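# Move long cardboard box from desk to counter

## Task

Pick up the long cardboard box from the desk and set it down lying on the counter behind the shelving, fully on the counter with nothing overhanging its edge; it must be upright and level rather than toppled or tilted, and it has to stay there on its own once the robot lets go.

## Robot and tools

ROBOT. A wheeled base with a vertical column, a tilting head and two six-joint arms (left and right), each ending in a two-finger gripper. Folded, it is 0.73 m long, 0.62 m wide, 1.88 m tall; its front sits 0.40 m ahead of the column. Shoulders are about 1.46 m up, 0.12 m ahead, 0.23 m either side of the column. An empty hand reaches about 1 m from the shoulder and no lower than about 0.47 m, so never the floor. The base drives only forward/back and turns in place; it cannot strafe.

FRAMES. Base frame: origin on the floor between the drive wheels under the column; x forward, y to the robot's left, z up. left_hand and right_hand are reported in this frame as the point where the fingers meet (tips 8 mm further); the hand's z axis is the finger direction, its y axis runs along the opening. Odometry frame is the base frame where the scene began; base_odometry counts wheel rotation, so slipping shows as false travel. Heading is positive leftward, -3.142 to 3.142.

execute_actions(actions, cameras). actions is a list with one action, or empty to just get state and pictures. An action may hold:
- base: exactly one key. translate_m is a relative drive from the current spot, metres, -3 to 3, positive forward. rotate_rad is a relative turn in place, radians, -3.2 to 3.2, positive counter-clockwise seen from above. A move too long to finish at its top speed is refused.
- joints: a single map by joint name for both arms and the head, each value an absolute target (not an offset). head_tilt_rad -0.61 to 1.308 (0 level, positive down). For each arm, left_/right_ joint1_rad -2.879..2.879, joint2_rad 0..3.141, joint3_rad 0..3.019, joint4_rad -1.692..1.57, joint5_rad -1.57..1.57 (hand swings sideways, positive toward robot's right), joint6_rad -2.094..2.094 (hand roll, positive clockwise from behind), and gripper_m 0..0.093 m, the fingertip gap, 0 closed.
- speeds: optional caps for that action only, translate_m 0.05..0.8 m/s, rotate_rad 0.1..1 rad/s (defaults are the maxima). Arms ignore speeds.
cameras picks which images come back: cam_head_left, cam_head_right, cam_left_wrist, cam_right_wrist, nav_camera, or all; [] gives none. Unknown keys, names or out-of-range numbers get the whole call rejected with no motion. Joints or base left out of an action may still be pushing toward an earlier target.

wait(seconds 0..10): lets time pass without new commands and returns the same report. zoom_image(camera, region [x0,y0,x1,y1] pixels, top-left origin, at most 504x504) enlarges part of a camera's latest full image. read_manual only gives licence texts. finished_scene(scene) closes the current scene irreversibly and reports success; call it only once the box rests on its own.

ARM GEOMETRY. With joint1 at -1.57 (left) or 1.57 (right) and joints 5, 6 at 0, the arm works in a vertical plane straight ahead. Let a = j2 - 0.35, b = 1.05 + j2 - j3, c = b - j4 (c = 1.57 means fingers straight down). Hand is about 0.12 + 0.39 sin a + 0.38 cos b + 0.25 cos c m ahead and 1.46 + 0.39 cos a - 0.38 sin b - 0.25 sin c m up; e.g. j2, j3, j4 = 0.93, 0.78, 0.14 gives 0.60 ahead, 1.21 up. Real hands tend to land up to 5 cm lower and nearer the column (about 12 cm with a heavy or distant load); trust the reported hand position.

LOADS AND GRIPPING. With fingers down, one arm reliably carries up to 3.2 kg near 0.4 m ahead, 2 kg out to 0.6 m, 1 kg out to 0.8 m (0.9-1.2 m up). Fingers nearly flat only suit about 0.2 kg. Grip holds roughly 2-6 kg. Fingers are 7 cm long; the hand body is 10 cm wide, 7 cm thick; the wrist camera sticks out 11 cm on one side. To grasp, command an opening smaller than the object; off_target is then expected. A reported gap staying 0.002 m or more above the target means something is held. A long box may need both hands, one at each end.

RESULT LINES. base_status and joint_status: done, off_target (resting away from target, may still push), contact_stop (base wheel stalled), time_out, not_followed, limit_stop_at_motor_heat. joint command not followed, with a cause line, means a safety check refused an arm's targets for being too close to the other arm, the body or an object; back the moved joints off by at least 0.05 rad or drive away. on_its_own lists uncommanded behaviour; held at is a target, not a position. motor_effort covers only left_wheel and right_wheel (positive pushes forward), bracket = peak. turned_by_wheels vs turned_by_imu disagreeing by over about 4% and 0.05 rad means a collision or slip. base_tilt is in degrees; a forward value dropping 0.5 or more during a move means the base is leaning back. wheel_motors_off = 1 means the drive cut out after about 3 s of hard pushing and the base is not holding. Motor temperatures are listed per arm; MOTOR HOT appears at 85 °C, and at 100 °C the arm drops whatever it holds.

CAUTIONS. Move in small steps near contact (about 0.05 rad per call from the last target); tiny changes under 0.03 rad (0.08 for joints 2 and 3) may not move anything. After a contact_stop, back up 0.05 m before trying again or turning. Table tops 0.30-1.20 m high can slide over the base housing and hit the column. A blocked arm keeps pushing and heats up; to relax it, resend its reported positions as targets (a loaded arm sags a little each time). Never let the arms collide or press on each other. Avoid dropping, slamming or knocking the box, and let go only when it lies flat and fully on the counter. Stray objects may occasionally get nudged.

Each tool is called after "Request:" as name([rows], argument=value, ...), one row to a line, values as JSON.

## Session

Request:
execute_actions(actions=[])

Scene clock: 0.00 s.
Motor temperatures (°C, as the motors report them): left_arm=[29 29 30 27 28 27] | right_arm=[26 27 29 28 29 26]
base_odometry: x=+0.000 y=+0.000 heading=+0.000 (m, m, rad; odometry frame)
turned_by_wheels: +0.000 (rad since the last result)
turned_by_imu: +0.000 (rad since the last result)
base_tilt: forward=+0.2 right=+0.8 (deg)
base_status: not commanded
joint_positions: head_tilt_rad=+0.865 left_joint1_rad=-1.546 left_joint2_rad=+0.886 left_joint3_rad=+0.395 left_joint4_rad=-0.988 left_joint5_rad=-0.035 left_joint6_rad=+0.035 left_gripper_m=+0.094 right_joint1_rad=+1.548 right_joint2_rad=+0.908 right_joint3_rad=+0.385 right_joint4_rad=-0.925 right_joint5_rad=+0.000 right_joint6_rad=-0.092 right_gripper_m=+0.095
joint_status: not commanded
wheel_motors_off: 0
motor_effort: left_wheel=+1 right_wheel=+2 (%)
left_hand: x=+0.1332 y=+0.2355 z=+1.2630 quat_wxyz=(+0.460, -0.013, -0.888, -0.014) (m; base frame)
right_hand: x=+0.1328 y=-0.2301 z=+1.2520 quat_wxyz=(+0.446, +0.032, -0.895, -0.014) (m; base frame)
pictures: cam_head_left, cam_head_right, cam_left_wrist, cam_right_wrist, nav_camera
Images, in order (width x height): cam_head_left 896x504, cam_head_right 896x504, cam_left_wrist 616x616, cam_right_wrist 616x616, nav_camera 896x504.

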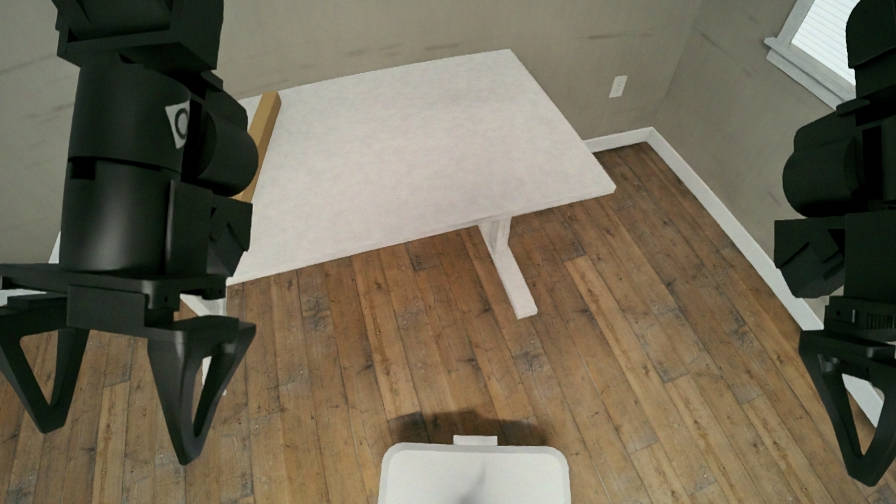

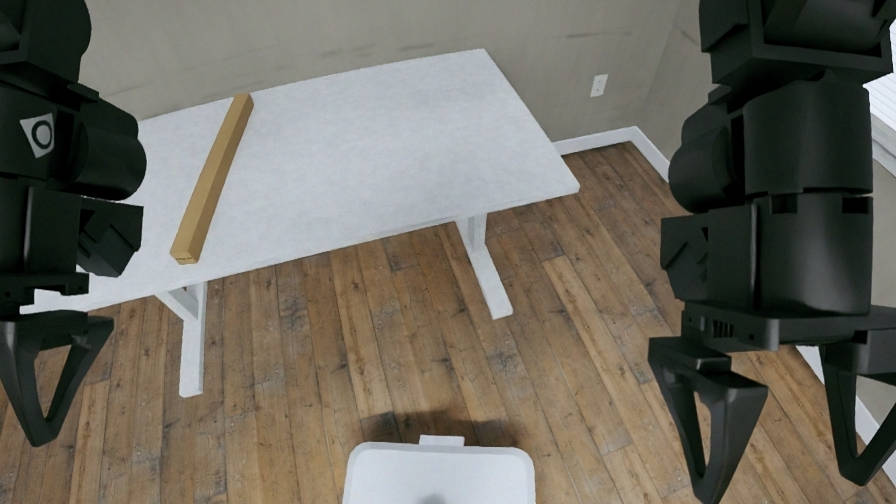

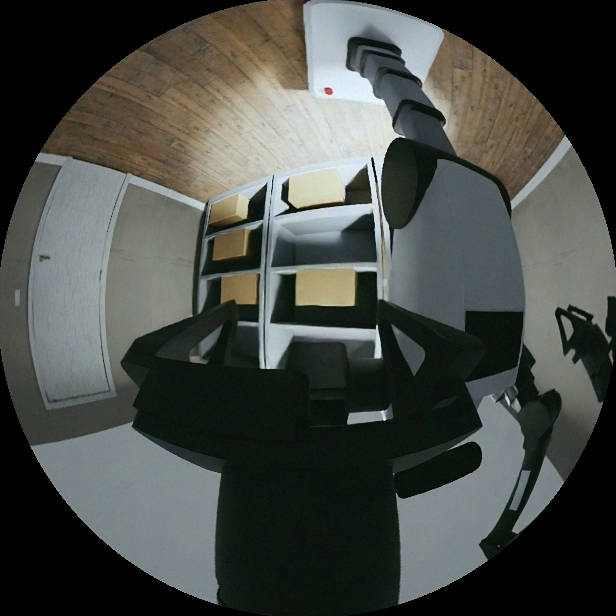

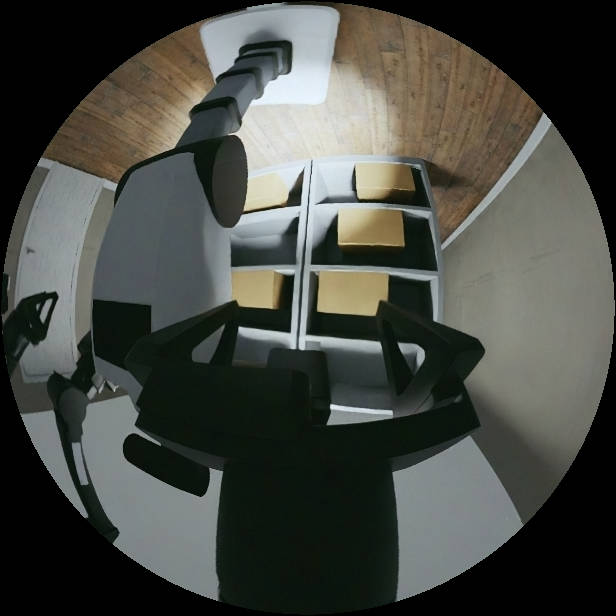

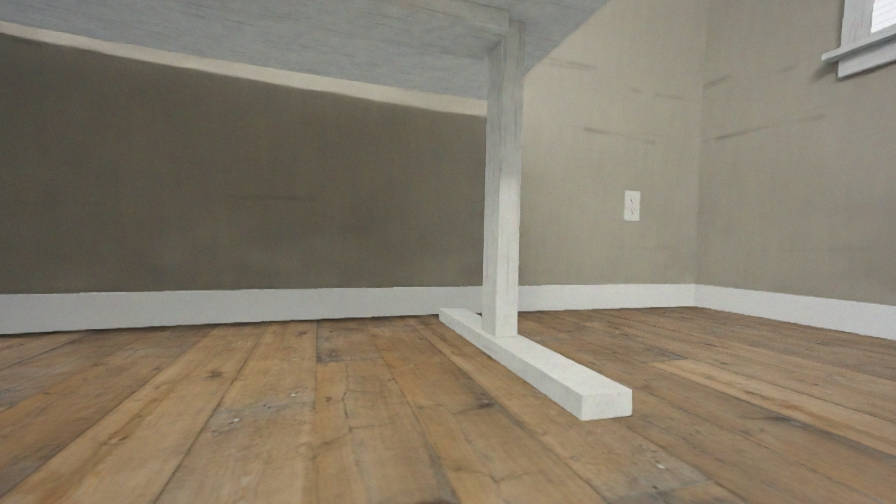

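Request:
zoom_image(camera="cam_head_right", region=[120, 70, 340, 290])

Request:
zoom_image(camera="cam_right_wrist", region=[280, 100, 600, 420])

Region (120, 70, 340, 290) of cam_head_right's 896x504 image, scaled by 2.291, with more detail than that image has.

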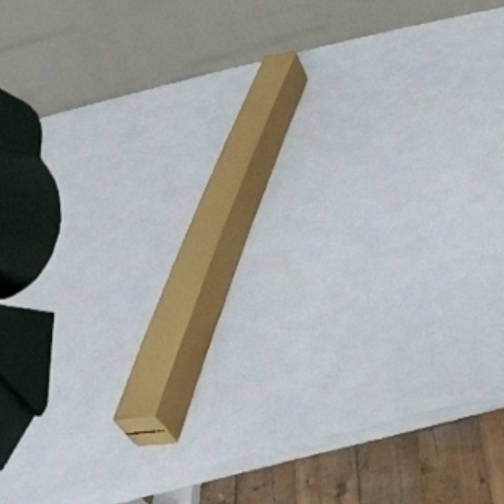

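Region (280, 100, 600, 420) of cam_right_wrist's 616x616 image, scaled by 1.575, with more detail than that image has.

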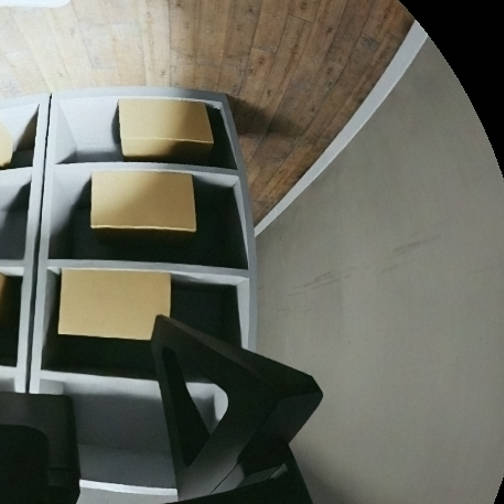

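Request:
execute_actions([
  {"base":{"rotate_rad":0.409},"joints":{"left_joint1_rad":-1.57,"left_joint2_rad":1.6,"left_joint3_rad":1.35,"left_joint4_rad":-0.27,"left_joint5_rad":0,"left_joint6_rad":0.27,"head_tilt_rad":0.95}},
], cameras=["cam_head_right"])

Request:
execute_actions([
  {"base":{"translate_m":0.47}},
], cameras=["cam_head_right","cam_head_left","cam_left_wrist"])

Scene clock: 18.13 s.
Motor temperatures (°C, as the motors report them): left_arm=[29 29 30 27 28 27] | right_arm=[26 28 29 28 29 26]
base_odometry: x=+0.000 y=+0.000 heading=+0.408 (m, m, rad; odometry frame)
turned_by_wheels: +0.408 (rad since the last result)
turned_by_imu: +0.410 (rad since the last result)
base_tilt: forward=+0.1 right=+0.9 (deg)
base_status: done
joint_positions: head_tilt_rad=+0.950 left_joint1_rad=-1.570 left_joint2_rad=+1.590 left_joint3_rad=+1.341 left_joint4_rad=-0.282 left_joint5_rad=-0.003 left_joint6_rad=+0.262 left_gripper_m=+0.094 right_joint1_rad=+1.548 right_joint2_rad=+0.908 right_joint3_rad=+0.385 right_joint4_rad=-0.925 right_joint5_rad=+0.000 right_joint6_rad=-0.092 right_gripper_m=+0.095
joint_status: all done
wheel_motors_off: 0
motor_effort: left_wheel=-3(37) right_wheel=+1(61) (%)
left_hand: x=+0.5896 y=+0.2258 z=+0.9661 quat_wxyz=(+0.004, -0.131, -0.991, -0.001) (m; base frame)
right_hand: x=+0.1328 y=-0.2301 z=+1.2520 quat_wxyz=(+0.446, +0.032, -0.895, -0.014) (m; base frame)
pictures: cam_head_right
camera_calibration (this result's frames):
cam_head_right: T_world_to_cam=[[0.042621, -0.998722, -0.0271458, -0.0201602], [-0.854522, -0.0223623, -0.518933, 0.853185], [0.517663, 0.0453141, -0.854384, 1.20319], [0, 0, 0, 1]] pos_world=[0.107076, -0.0555769, 1.47019]
Images, in order (width x height): cam_head_right 896x504.

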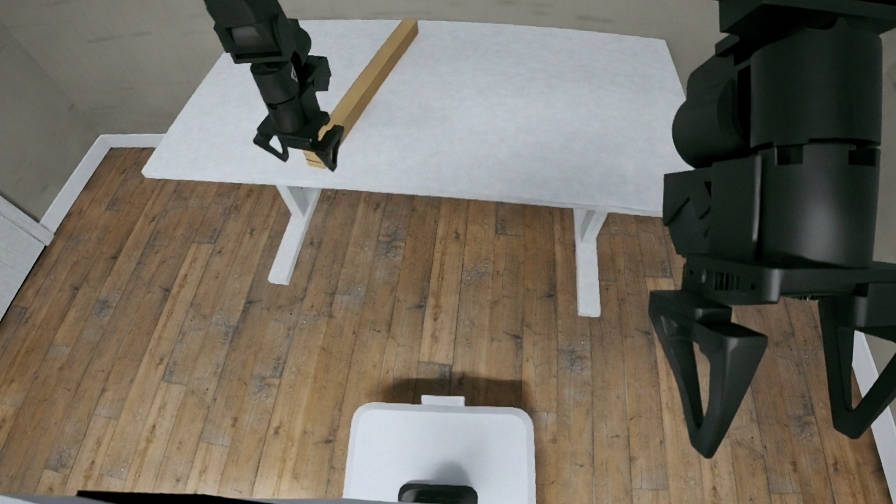

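Scene clock: 20.60 s.
Motor temperatures (°C, as the motors report them): left_arm=[29 30 30 27 28 27] | right_arm=[26 28 29 28 29 26]
base_odometry: x=+0.432 y=+0.187 heading=+0.409 (m, m, rad; odometry frame)
turned_by_wheels: +0.000 (rad since the last result)
turned_by_imu: +0.000 (rad since the last result)
base_tilt: forward=+0.1 right=+0.9 (deg)
base_status: done
joint_positions: head_tilt_rad=+0.951 left_joint1_rad=-1.570 left_joint2_rad=+1.590 left_joint3_rad=+1.344 left_joint4_rad=-0.282 left_joint5_rad=-0.003 left_joint6_rad=+0.262 left_gripper_m=+0.094 right_joint1_rad=+1.548 right_joint2_rad=+0.908 right_joint3_rad=+0.386 right_joint4_rad=-0.925 right_joint5_rad=+0.000 right_joint6_rad=-0.092 right_gripper_m=+0.095
joint_status: not commanded
wheel_motors_off: 0
motor_effort: left_wheel=+0(56) right_wheel=-3(62) (%)
left_hand: x=+0.5915 y=+0.2258 z=+0.9664 quat_wxyz=(+0.003, -0.131, -0.991, -0.001) (m; base frame)
right_hand: x=+0.1332 y=-0.2301 z=+1.2518 quat_wxyz=(+0.445, +0.032, -0.895, -0.014) (m; base frame)
pictures: cam_head_left, cam_head_right, cam_left_wrist
camera_calibration (this result's frames):
cam_head_left: T_world_to_cam=[[0.0391066, -0.998779, -0.0301829, 0.0792024], [-0.850498, -0.0174145, -0.52569, 0.86307], [0.524523, 0.0462284, -0.85014, 1.19791], [0, 0, 0, 1]] pos_world=[0.102609, 0.038758, 1.47449]
cam_head_right: T_world_to_cam=[[0.0425958, -0.998722, -0.0271853, -0.0200981], [-0.855003, -0.0223623, -0.51814, 0.851988], [0.51687, 0.0453141, -0.854864, 1.20397], [0, 0, 0, 1]] pos_world=[0.107011, -0.0555769, 1.47013]
cam_left_wrist: T_world_to_cam=[[-0.259379, -0.965763, -0.00490242, 0.376853], [-0.783212, 0.207375, 0.586153, -0.147792], [-0.565068, 0.155875, -0.810186, 1.20631], [0, 0, 0, 1]] pos_world=[0.663642, 0.206566, 1.06581]
Images, in order (width x height): cam_head_left 896x504, cam_head_right 896x504, cam_left_wrist 616x616.

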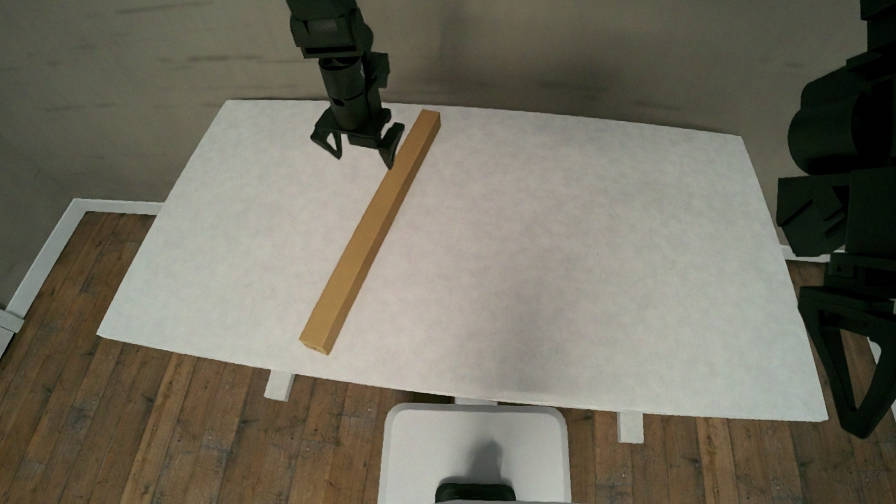

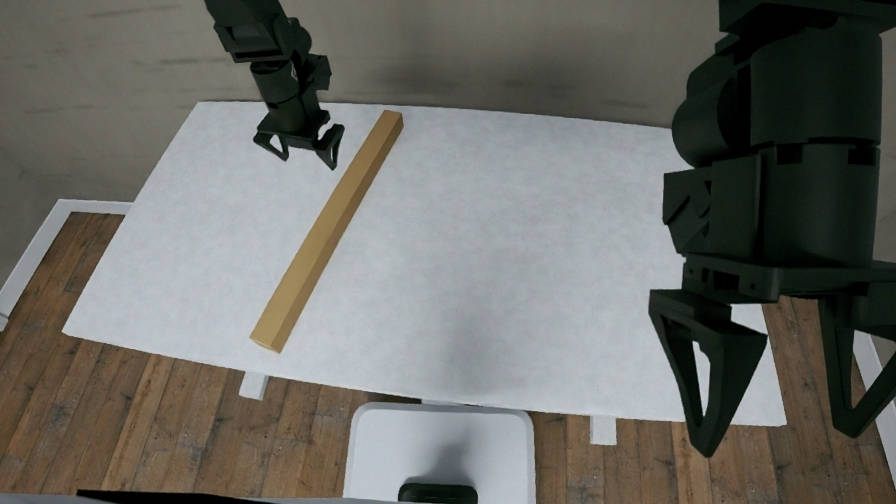

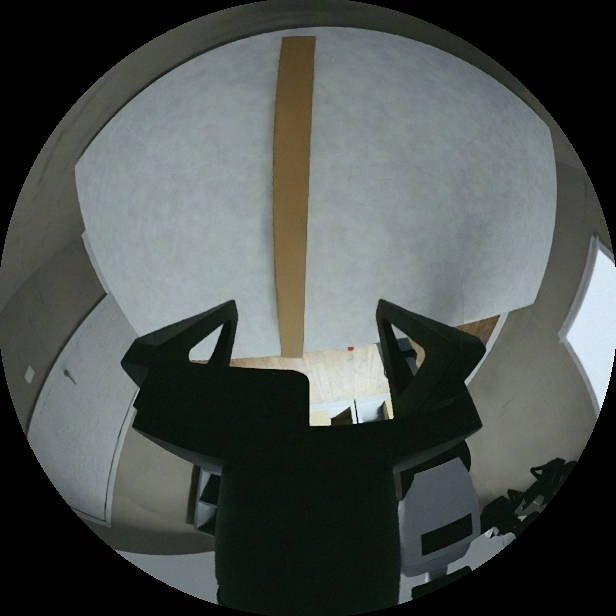

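Request:
execute_actions([
  {"base":{"translate_m":0.05},"joints":{"left_joint1_rad":-1.55,"left_joint2_rad":1.918,"left_joint3_rad":1.609,"left_joint4_rad":-0.21}},
], cameras=["cam_head_left","cam_left_wrist"])

Scene clock: 31.57 s.
Motor temperatures (°C, as the motors report them): left_arm=[29 31 30 27 28 27] | right_arm=[26 28 29 28 29 26]
base_odometry: x=+0.477 y=+0.207 heading=+0.408 (m, m, rad; odometry frame)
turned_by_wheels: +0.000 (rad since the last result)
turned_by_imu: -0.001 (rad since the last result)
base_tilt: forward=+0.2 right=+0.8 (deg)
base_status: done
joint_positions: head_tilt_rad=+0.951 left_joint1_rad=-1.556 left_joint2_rad=+1.924 left_joint3_rad=+1.609 left_joint4_rad=-0.217 left_joint5_rad=-0.003 left_joint6_rad=+0.262 left_gripper_m=+0.094 right_joint1_rad=+1.548 right_joint2_rad=+0.908 right_joint3_rad=+0.386 right_joint4_rad=-0.925 right_joint5_rad=+0.000 right_joint6_rad=-0.092 right_gripper_m=+0.095
joint_status: all done
wheel_motors_off: 0
motor_effort: left_wheel=-1(32) right_wheel=-3(41) (%)
left_hand: x=+0.5857 y=+0.2368 z=+0.8341 quat_wxyz=(+0.005, -0.127, -0.992, -0.007) (m; base frame)
right_hand: x=+0.1334 y=-0.2301 z=+1.2518 quat_wxyz=(+0.445, +0.032, -0.895, -0.014) (m; base frame)
pictures: cam_head_left, cam_left_wrist
camera_calibration (this result's frames):
cam_head_left: T_world_to_cam=[[0.0391, -0.998779, -0.0301914, 0.0792158], [-0.850612, -0.0174145, -0.525505, 0.862791], [0.524338, 0.0462284, -0.850254, 1.1981], [0, 0, 0, 1]] pos_world=[0.102595, 0.038758, 1.47448]
cam_left_wrist: T_world_to_cam=[[-0.252752, -0.967405, -0.015605, 0.39077], [-0.782801, 0.194989, 0.590933, -0.0783862], [-0.568629, 0.161575, -0.80657, 1.09189], [0, 0, 0, 1]] pos_world=[0.658288, 0.216895, 0.933106]
Images, in order (width x height): cam_head_left 896x504, cam_left_wrist 616x616.

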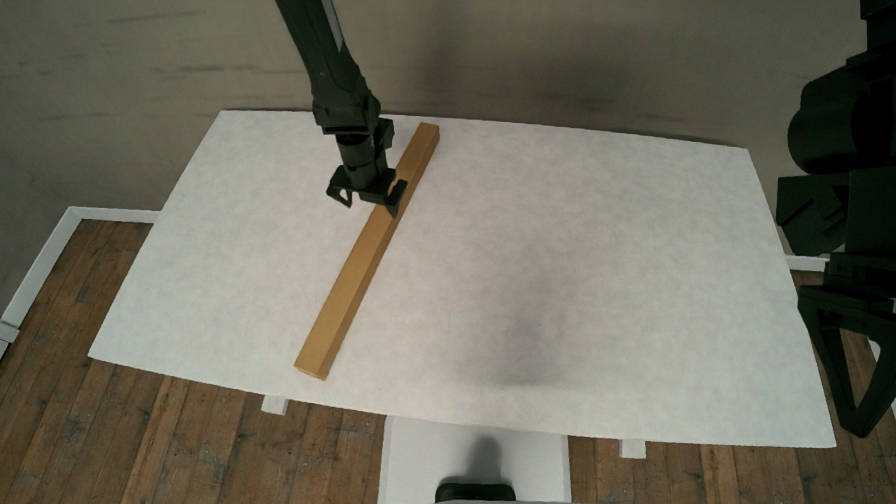

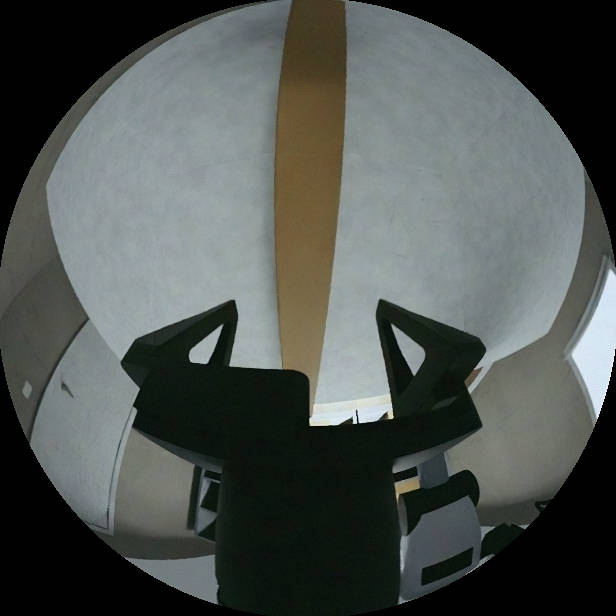

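Request:
execute_actions([
  {"joints":{"left_joint2_rad":2.15,"left_joint3_rad":1.87,"left_joint4_rad":-0.24,"left_joint6_rad":0.3}},
], cameras=["cam_head_left","cam_left_wrist"])

Scene clock: 36.80 s.
Motor temperatures (°C, as the motors report them): left_arm=[29 32 30 27 28 27] | right_arm=[26 28 29 28 29 26]
base_odometry: x=+0.477 y=+0.207 heading=+0.408 (m, m, rad; odometry frame)
turned_by_wheels: +0.000 (rad since the last result)
turned_by_imu: -0.001 (rad since the last result)
base_tilt: forward=+0.2 right=+0.8 (deg)
base_status: not commanded
joint_positions: head_tilt_rad=+0.951 left_joint1_rad=-1.556 left_joint2_rad=+2.153 left_joint3_rad=+1.853 left_joint4_rad=-0.230 left_joint5_rad=-0.003 left_joint6_rad=+0.291 left_gripper_m=+0.094 right_joint1_rad=+1.548 right_joint2_rad=+0.908 right_joint3_rad=+0.386 right_joint4_rad=-0.925 right_joint5_rad=+0.000 right_joint6_rad=-0.092 right_gripper_m=+0.095
joint_status: all done
wheel_motors_off: 0
motor_effort: left_wheel=+0(1) right_wheel=+0(3) (%)
left_hand: x=+0.5804 y=+0.2379 z=+0.7478 quat_wxyz=(+0.005, -0.141, -0.990, -0.007) (m; base frame)
right_hand: x=+0.1334 y=-0.2301 z=+1.2518 quat_wxyz=(+0.445, +0.032, -0.895, -0.014) (m; base frame)
pictures: cam_head_left, cam_left_wrist
camera_calibration (this result's frames):
cam_head_left: T_world_to_cam=[[0.0391, -0.998779, -0.0301914, 0.0792158], [-0.850612, -0.0174145, -0.525505, 0.862791], [0.524338, 0.0462284, -0.850254, 1.1981], [0, 0, 0, 1]] pos_world=[0.102595, 0.038758, 1.47448]
cam_left_wrist: T_world_to_cam=[[-0.28069, -0.959674, -0.0154759, 0.403418], [-0.777002, 0.217736, 0.590643, -0.0402449], [-0.563455, 0.177812, -0.806785, 1.01237], [0, 0, 0, 1]] pos_world=[0.652392, 0.2159, 0.846781]
Images, in order (width x height): cam_head_left 896x504, cam_left_wrist 616x616.

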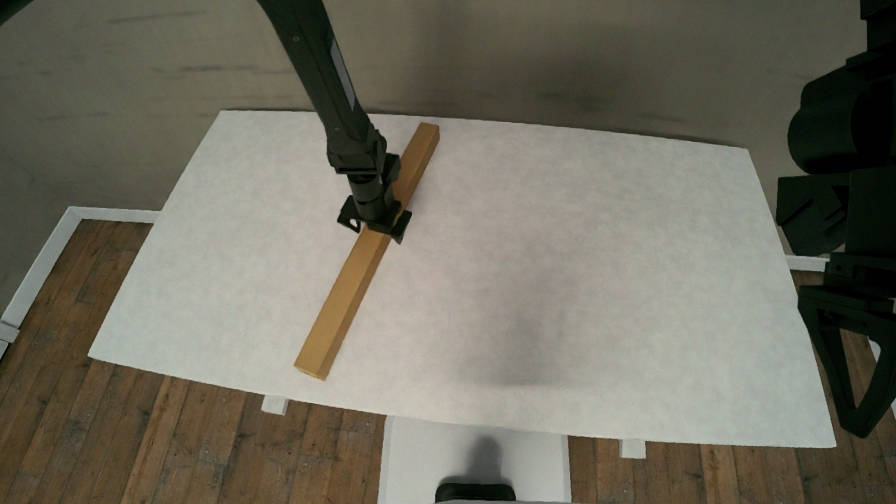

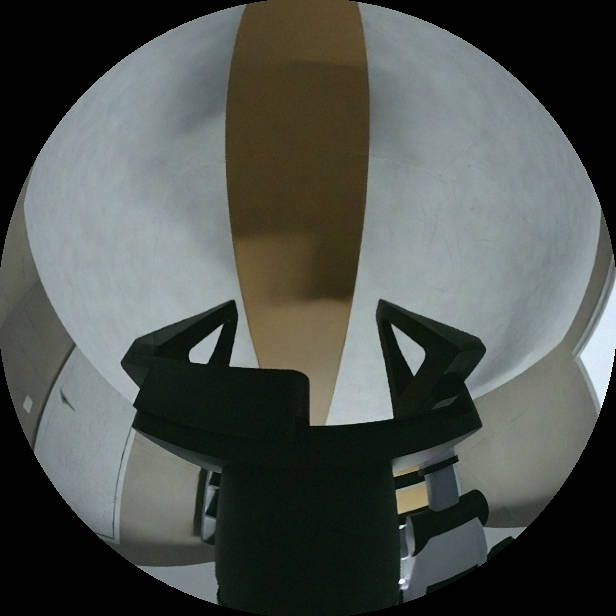

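Request:
execute_actions([
  {"joints":{"left_gripper_m":0.03}},
], cameras=[])

Request:
execute_actions([
  {"joints":{"left_joint2_rad":1.85,"left_joint3_rad":1.57,"left_joint4_rad":-0.24}},
], cameras=["cam_head_left","cam_left_wrist"])

Scene clock: 40.13 s.
Motor temperatures (°C, as the motors report them): left_arm=[29 32 30 27 28 27] | right_arm=[26 28 29 28 29 26]
base_odometry: x=+0.477 y=+0.207 heading=+0.408 (m, m, rad; odometry frame)
turned_by_wheels: +0.000 (rad since the last result)
turned_by_imu: -0.001 (rad since the last result)
base_tilt: forward=+0.2 right=+0.8 (deg)
base_status: not commanded
joint_positions: head_tilt_rad=+0.951 left_joint1_rad=-1.556 left_joint2_rad=+2.153 left_joint3_rad=+1.853 left_joint4_rad=-0.230 left_joint5_rad=-0.003 left_joint6_rad=+0.292 left_gripper_m=+0.049 right_joint1_rad=+1.548 right_joint2_rad=+0.908 right_joint3_rad=+0.386 right_joint4_rad=-0.925 right_joint5_rad=+0.000 right_joint6_rad=-0.092 right_gripper_m=+0.095
joint_status: left_gripper_m off_target (ended at +0.049, target +0.030)
wheel_motors_off: 0
motor_effort: left_wheel=+0(0) right_wheel=+1(1) (%)
left_hand: x=+0.5804 y=+0.2379 z=+0.7478 quat_wxyz=(+0.005, -0.142, -0.990, -0.007) (m; base frame)
right_hand: x=+0.1334 y=-0.2301 z=+1.2518 quat_wxyz=(+0.445, +0.032, -0.895, -0.014) (m; base frame)
pictures: none
No camera images: the call's "cameras" was empty. Leave "cameras" out to get every camera's image.

Scene clock: 41.27 s.
Motor temperatures (°C, as the motors report them): left_arm=[29 33 30 27 28 27] | right_arm=[26 28 29 28 29 26]
base_odometry: x=+0.477 y=+0.207 heading=+0.408 (m, m, rad; odometry frame)
turned_by_wheels: +0.000 (rad since the last result)
turned_by_imu: +0.000 (rad since the last result)
base_tilt: forward=+0.1 right=+0.8 (deg)
base_status: not commanded
joint_positions: head_tilt_rad=+0.951 left_joint1_rad=-1.556 left_joint2_rad=+1.832 left_joint3_rad=+1.579 left_joint4_rad=-0.231 left_joint5_rad=-0.003 left_joint6_rad=+0.292 left_gripper_m=+0.049 right_joint1_rad=+1.548 right_joint2_rad=+0.908 right_joint3_rad=+0.386 right_joint4_rad=-0.925 right_joint5_rad=+0.000 right_joint6_rad=-0.092 right_gripper_m=+0.095
joint_status: all done
wheel_motors_off: 0
motor_effort: left_wheel=+1(0) right_wheel=-1(0) (%)
left_hand: x=+0.6186 y=+0.2366 z=+0.8749 quat_wxyz=(-0.018, -0.142, -0.990, -0.011) (m; base frame)
right_hand: x=+0.1334 y=-0.2301 z=+1.2518 quat_wxyz=(+0.445, +0.032, -0.895, -0.014) (m; base frame)
pictures: cam_head_left, cam_left_wrist
camera_calibration (this result's frames):
cam_head_left: T_world_to_cam=[[0.0391, -0.998779, -0.0301914, 0.0792158], [-0.850612, -0.0174145, -0.525505, 0.862791], [0.524338, 0.0462284, -0.850254, 1.1981], [0, 0, 0, 1]] pos_world=[0.102595, 0.038758, 1.47448]
cam_left_wrist: T_world_to_cam=[[-0.280968, -0.959282, -0.028889, 0.426609], [-0.803334, 0.218609, 0.553954, -0.0371654], [-0.525083, 0.178851, -0.832046, 1.13478], [0, 0, 0, 1]] pos_world=[0.685859, 0.214407, 0.977099]
Images, in order (width x height): cam_head_left 896x504, cam_left_wrist 616x616.

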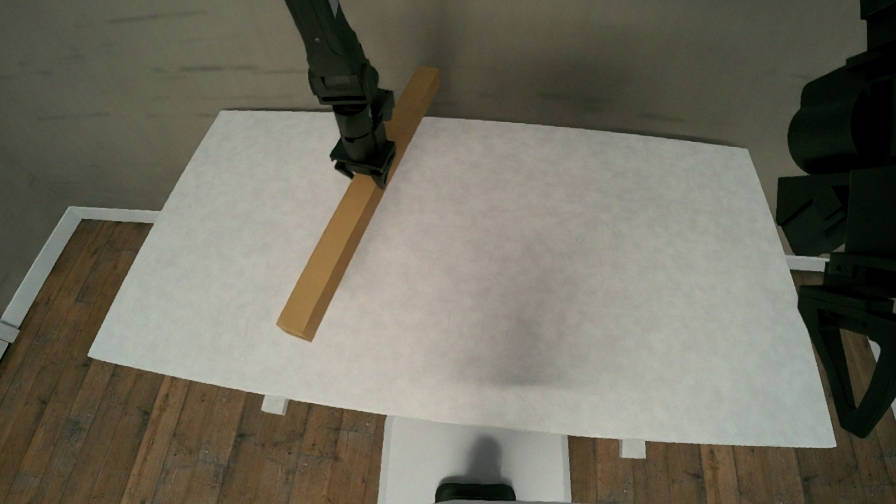

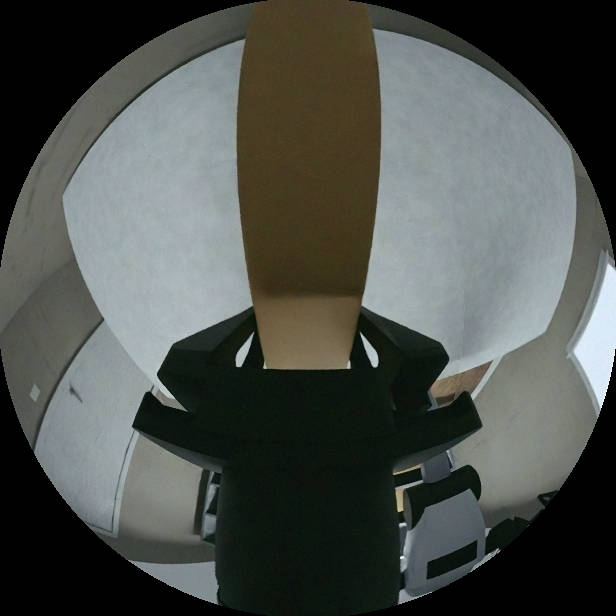

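Request:
execute_actions([
  {"base":{"translate_m":-0.35},"joints":{"left_joint1_rad":-1.57,"left_joint2_rad":1.6,"left_joint3_rad":0.6,"left_joint4_rad":0.48,"left_joint6_rad":0.05,"head_tilt_rad":0.6}},
], cameras=["cam_head_left","cam_left_wrist"])

Request:
execute_actions([
  {"base":{"rotate_rad":-2.3}},
])

Scene clock: 47.23 s.
Motor temperatures (°C, as the motors report them): left_arm=[29 33 30 27 28 27] | right_arm=[26 28 29 28 29 26]
base_odometry: x=+0.157 y=+0.068 heading=+0.409 (m, m, rad; odometry frame)
turned_by_wheels: +0.001 (rad since the last result)
turned_by_imu: +0.000 (rad since the last result)
base_tilt: forward=+0.2 right=+0.9 (deg)
base_status: done
joint_positions: head_tilt_rad=+0.617 left_joint1_rad=-1.565 left_joint2_rad=+1.612 left_joint3_rad=+0.590 left_joint4_rad=+0.464 left_joint5_rad=-0.003 left_joint6_rad=+0.058 left_gripper_m=+0.049 right_joint1_rad=+1.548 right_joint2_rad=+0.907 right_joint3_rad=+0.381 right_joint4_rad=-0.925 right_joint5_rad=+0.000 right_joint6_rad=-0.092 right_gripper_m=+0.095
joint_status: all done
wheel_motors_off: 0
motor_effort: left_wheel=-1(32) right_wheel=+0(65) (%)
left_hand: x=+0.2995 y=+0.2282 z=+0.9905 quat_wxyz=(+0.018, -0.027, -0.999, -0.003) (m; base frame)
right_hand: x=+0.1309 y=-0.2301 z=+1.2527 quat_wxyz=(+0.447, +0.032, -0.894, -0.014) (m; base frame)
pictures: cam_head_left, cam_left_wrist
camera_calibration (this result's frames):
cam_head_left: T_world_to_cam=[[0.046842, -0.998779, -0.0156895, 0.0564957], [-0.631075, -0.0174145, -0.775527, 1.23685], [0.774307, 0.0462284, -0.63112, 0.848131], [0, 0, 0, 1]] pos_world=[0.121182, 0.038758, 1.49537]
cam_left_wrist: T_world_to_cam=[[-0.0551446, -0.998441, -0.00860332, 0.253459], [-0.791714, 0.0384734, 0.60968, -0.373231], [-0.608398, 0.0404319, -0.792601, 1.0824], [0, 0, 0, 1]] pos_world=[0.377016, 0.22366, 1.08765]
Images, in order (width x height): cam_head_left 896x504, cam_left_wrist 616x616.

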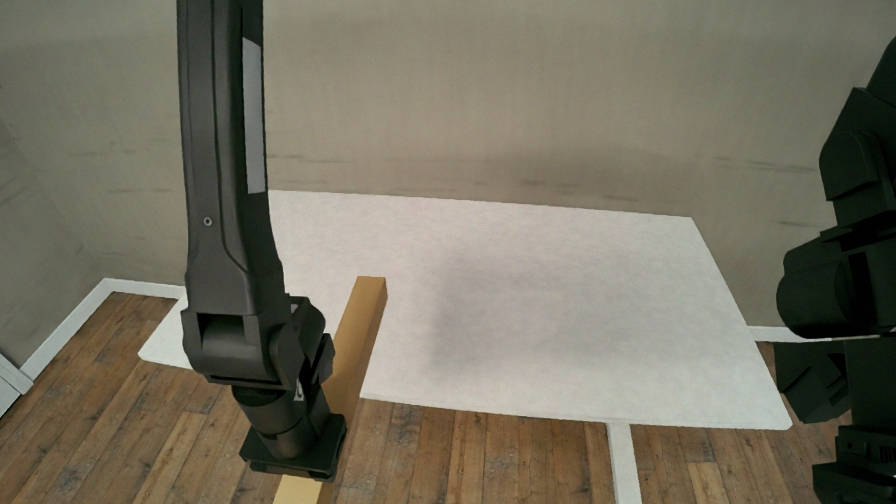

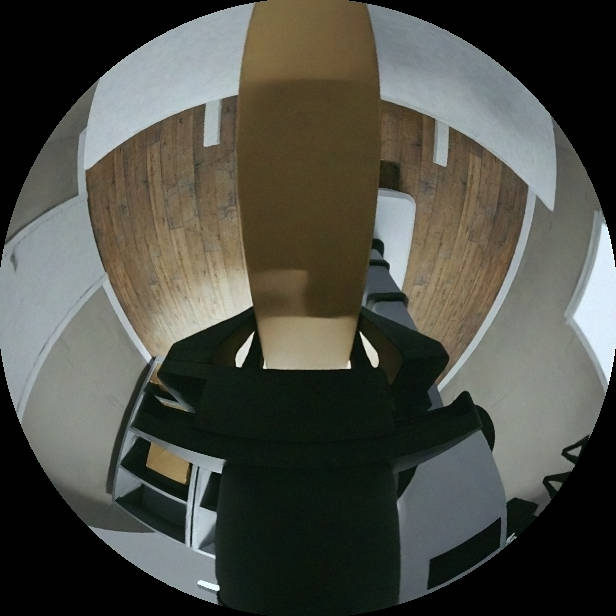

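Scene clock: 51.10 s.
Motor temperatures (°C, as the motors report them): left_arm=[29 32 30 27 28 27] | right_arm=[26 28 29 28 29 26]
base_odometry: x=+0.157 y=+0.068 heading=-1.890 (m, m, rad; odometry frame)
turned_by_wheels: -2.299 (rad since the last result)
turned_by_imu: -2.334 (rad since the last result)
base_tilt: forward=+0.1 right=+0.7 (deg)
base_status: done
joint_positions: head_tilt_rad=+0.617 left_joint1_rad=-1.565 left_joint2_rad=+1.612 left_joint3_rad=+0.590 left_joint4_rad=+0.464 left_joint5_rad=-0.003 left_joint6_rad=+0.058 left_gripper_m=+0.049 right_joint1_rad=+1.548 right_joint2_rad=+0.907 right_joint3_rad=+0.381 right_joint4_rad=-0.925 right_joint5_rad=+0.000 right_joint6_rad=-0.092 right_gripper_m=+0.095
joint_status: not commanded
wheel_motors_off: 0
motor_effort: left_wheel=+4(32) right_wheel=-4(47) (%)
left_hand: x=+0.2995 y=+0.2282 z=+0.9905 quat_wxyz=(+0.018, -0.027, -0.999, -0.003) (m; base frame)
right_hand: x=+0.1309 y=-0.2301 z=+1.2527 quat_wxyz=(+0.447, +0.032, -0.894, -0.014) (m; base frame)
pictures: cam_head_left, cam_head_right, cam_left_wrist, cam_right_wrist, nav_camera
camera_calibration (this result's frames):
cam_head_left: T_world_to_cam=[[0.046842, -0.998779, -0.0156894, 0.0564957], [-0.631074, -0.0174145, -0.775527, 1.23685], [0.774307, 0.0462284, -0.63112, 0.848131], [0, 0, 0, 1]] pos_world=[0.121182, 0.038758, 1.49537]
cam_head_right: T_world_to_cam=[[0.0491553, -0.998722, -0.0117134, -0.0442528], [-0.637807, -0.0223623, -0.769872, 1.22879], [0.768626, 0.0453141, -0.638091, 0.857554], [0, 0, 0, 1]] pos_world=[0.12677, -0.0555769, 1.49269]
cam_left_wrist: T_world_to_cam=[[-0.0551446, -0.998441, -0.00860332, 0.253459], [-0.791714, 0.0384734, 0.60968, -0.373231], [-0.608398, 0.0404319, -0.792601, 1.0824], [0, 0, 0, 1]] pos_world=[0.377016, 0.22366, 1.08765]
cam_right_wrist: T_world_to_cam=[[0.033188, -0.997762, -0.058046, -0.163466], [-0.0267555, -0.0589441, 0.997903, -1.25609], [-0.999091, -0.0315653, -0.0286519, 0.282404], [0, 0, 0, 1]] pos_world=[0.253965, -0.228226, 1.25206]
Images, in order (width x height): cam_head_left 896x504, cam_head_right 896x504, cam_left_wrist 616x616, cam_right_wrist 616x616, nav_camera 896x504.

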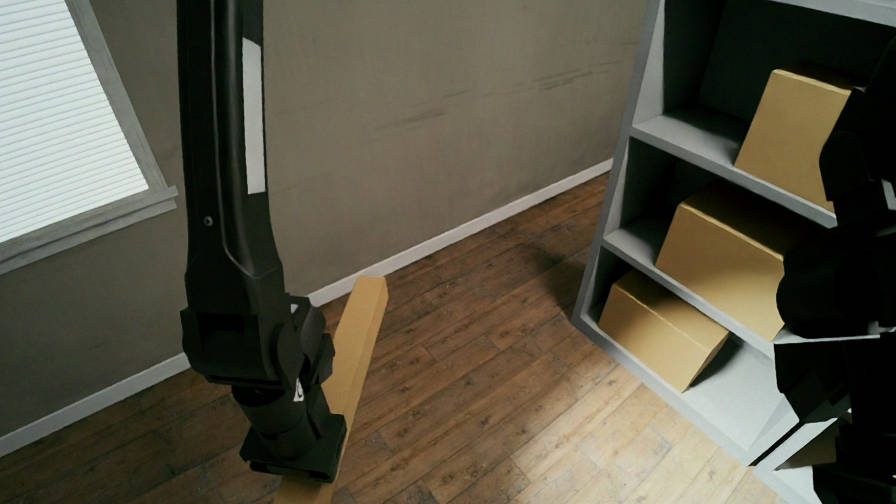

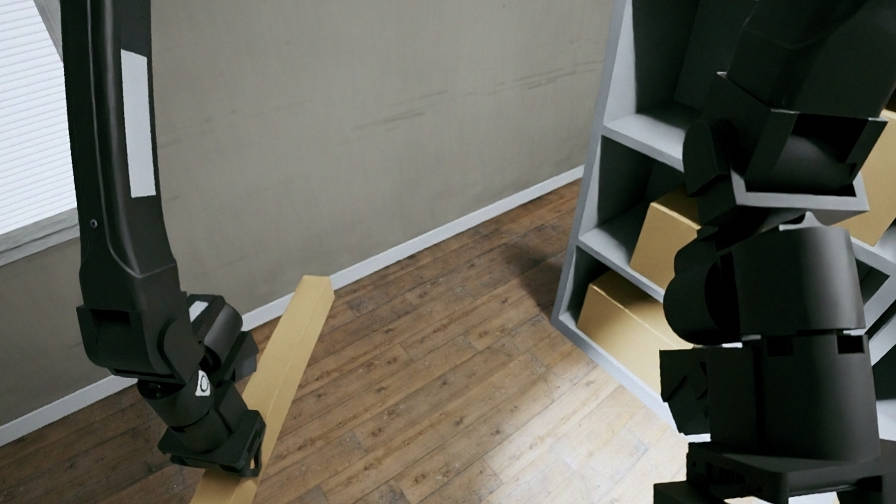

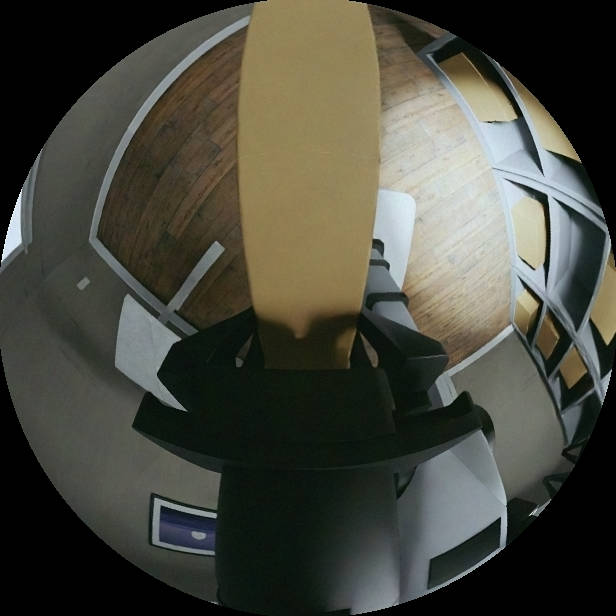

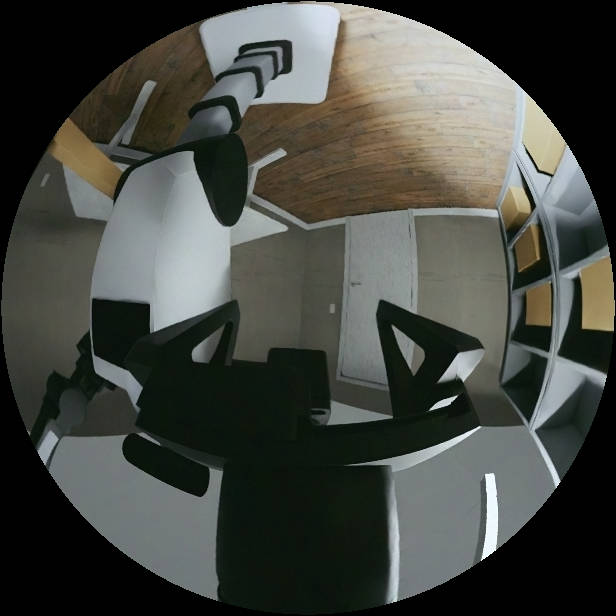

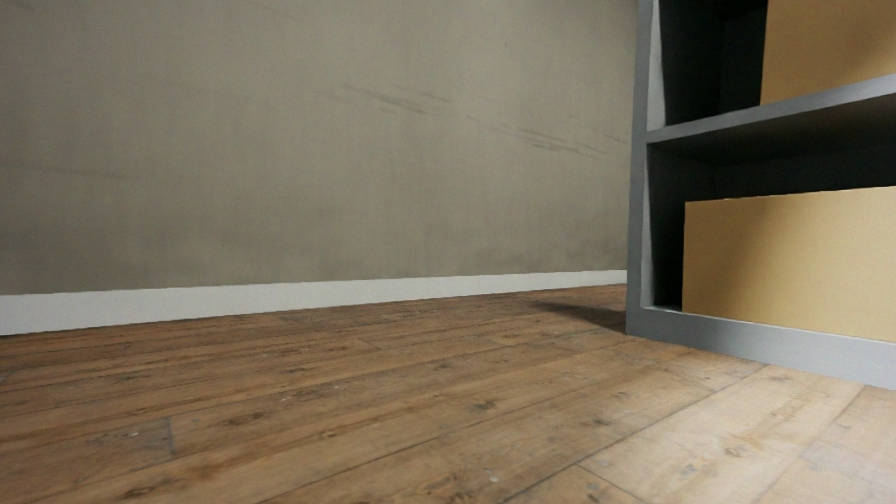

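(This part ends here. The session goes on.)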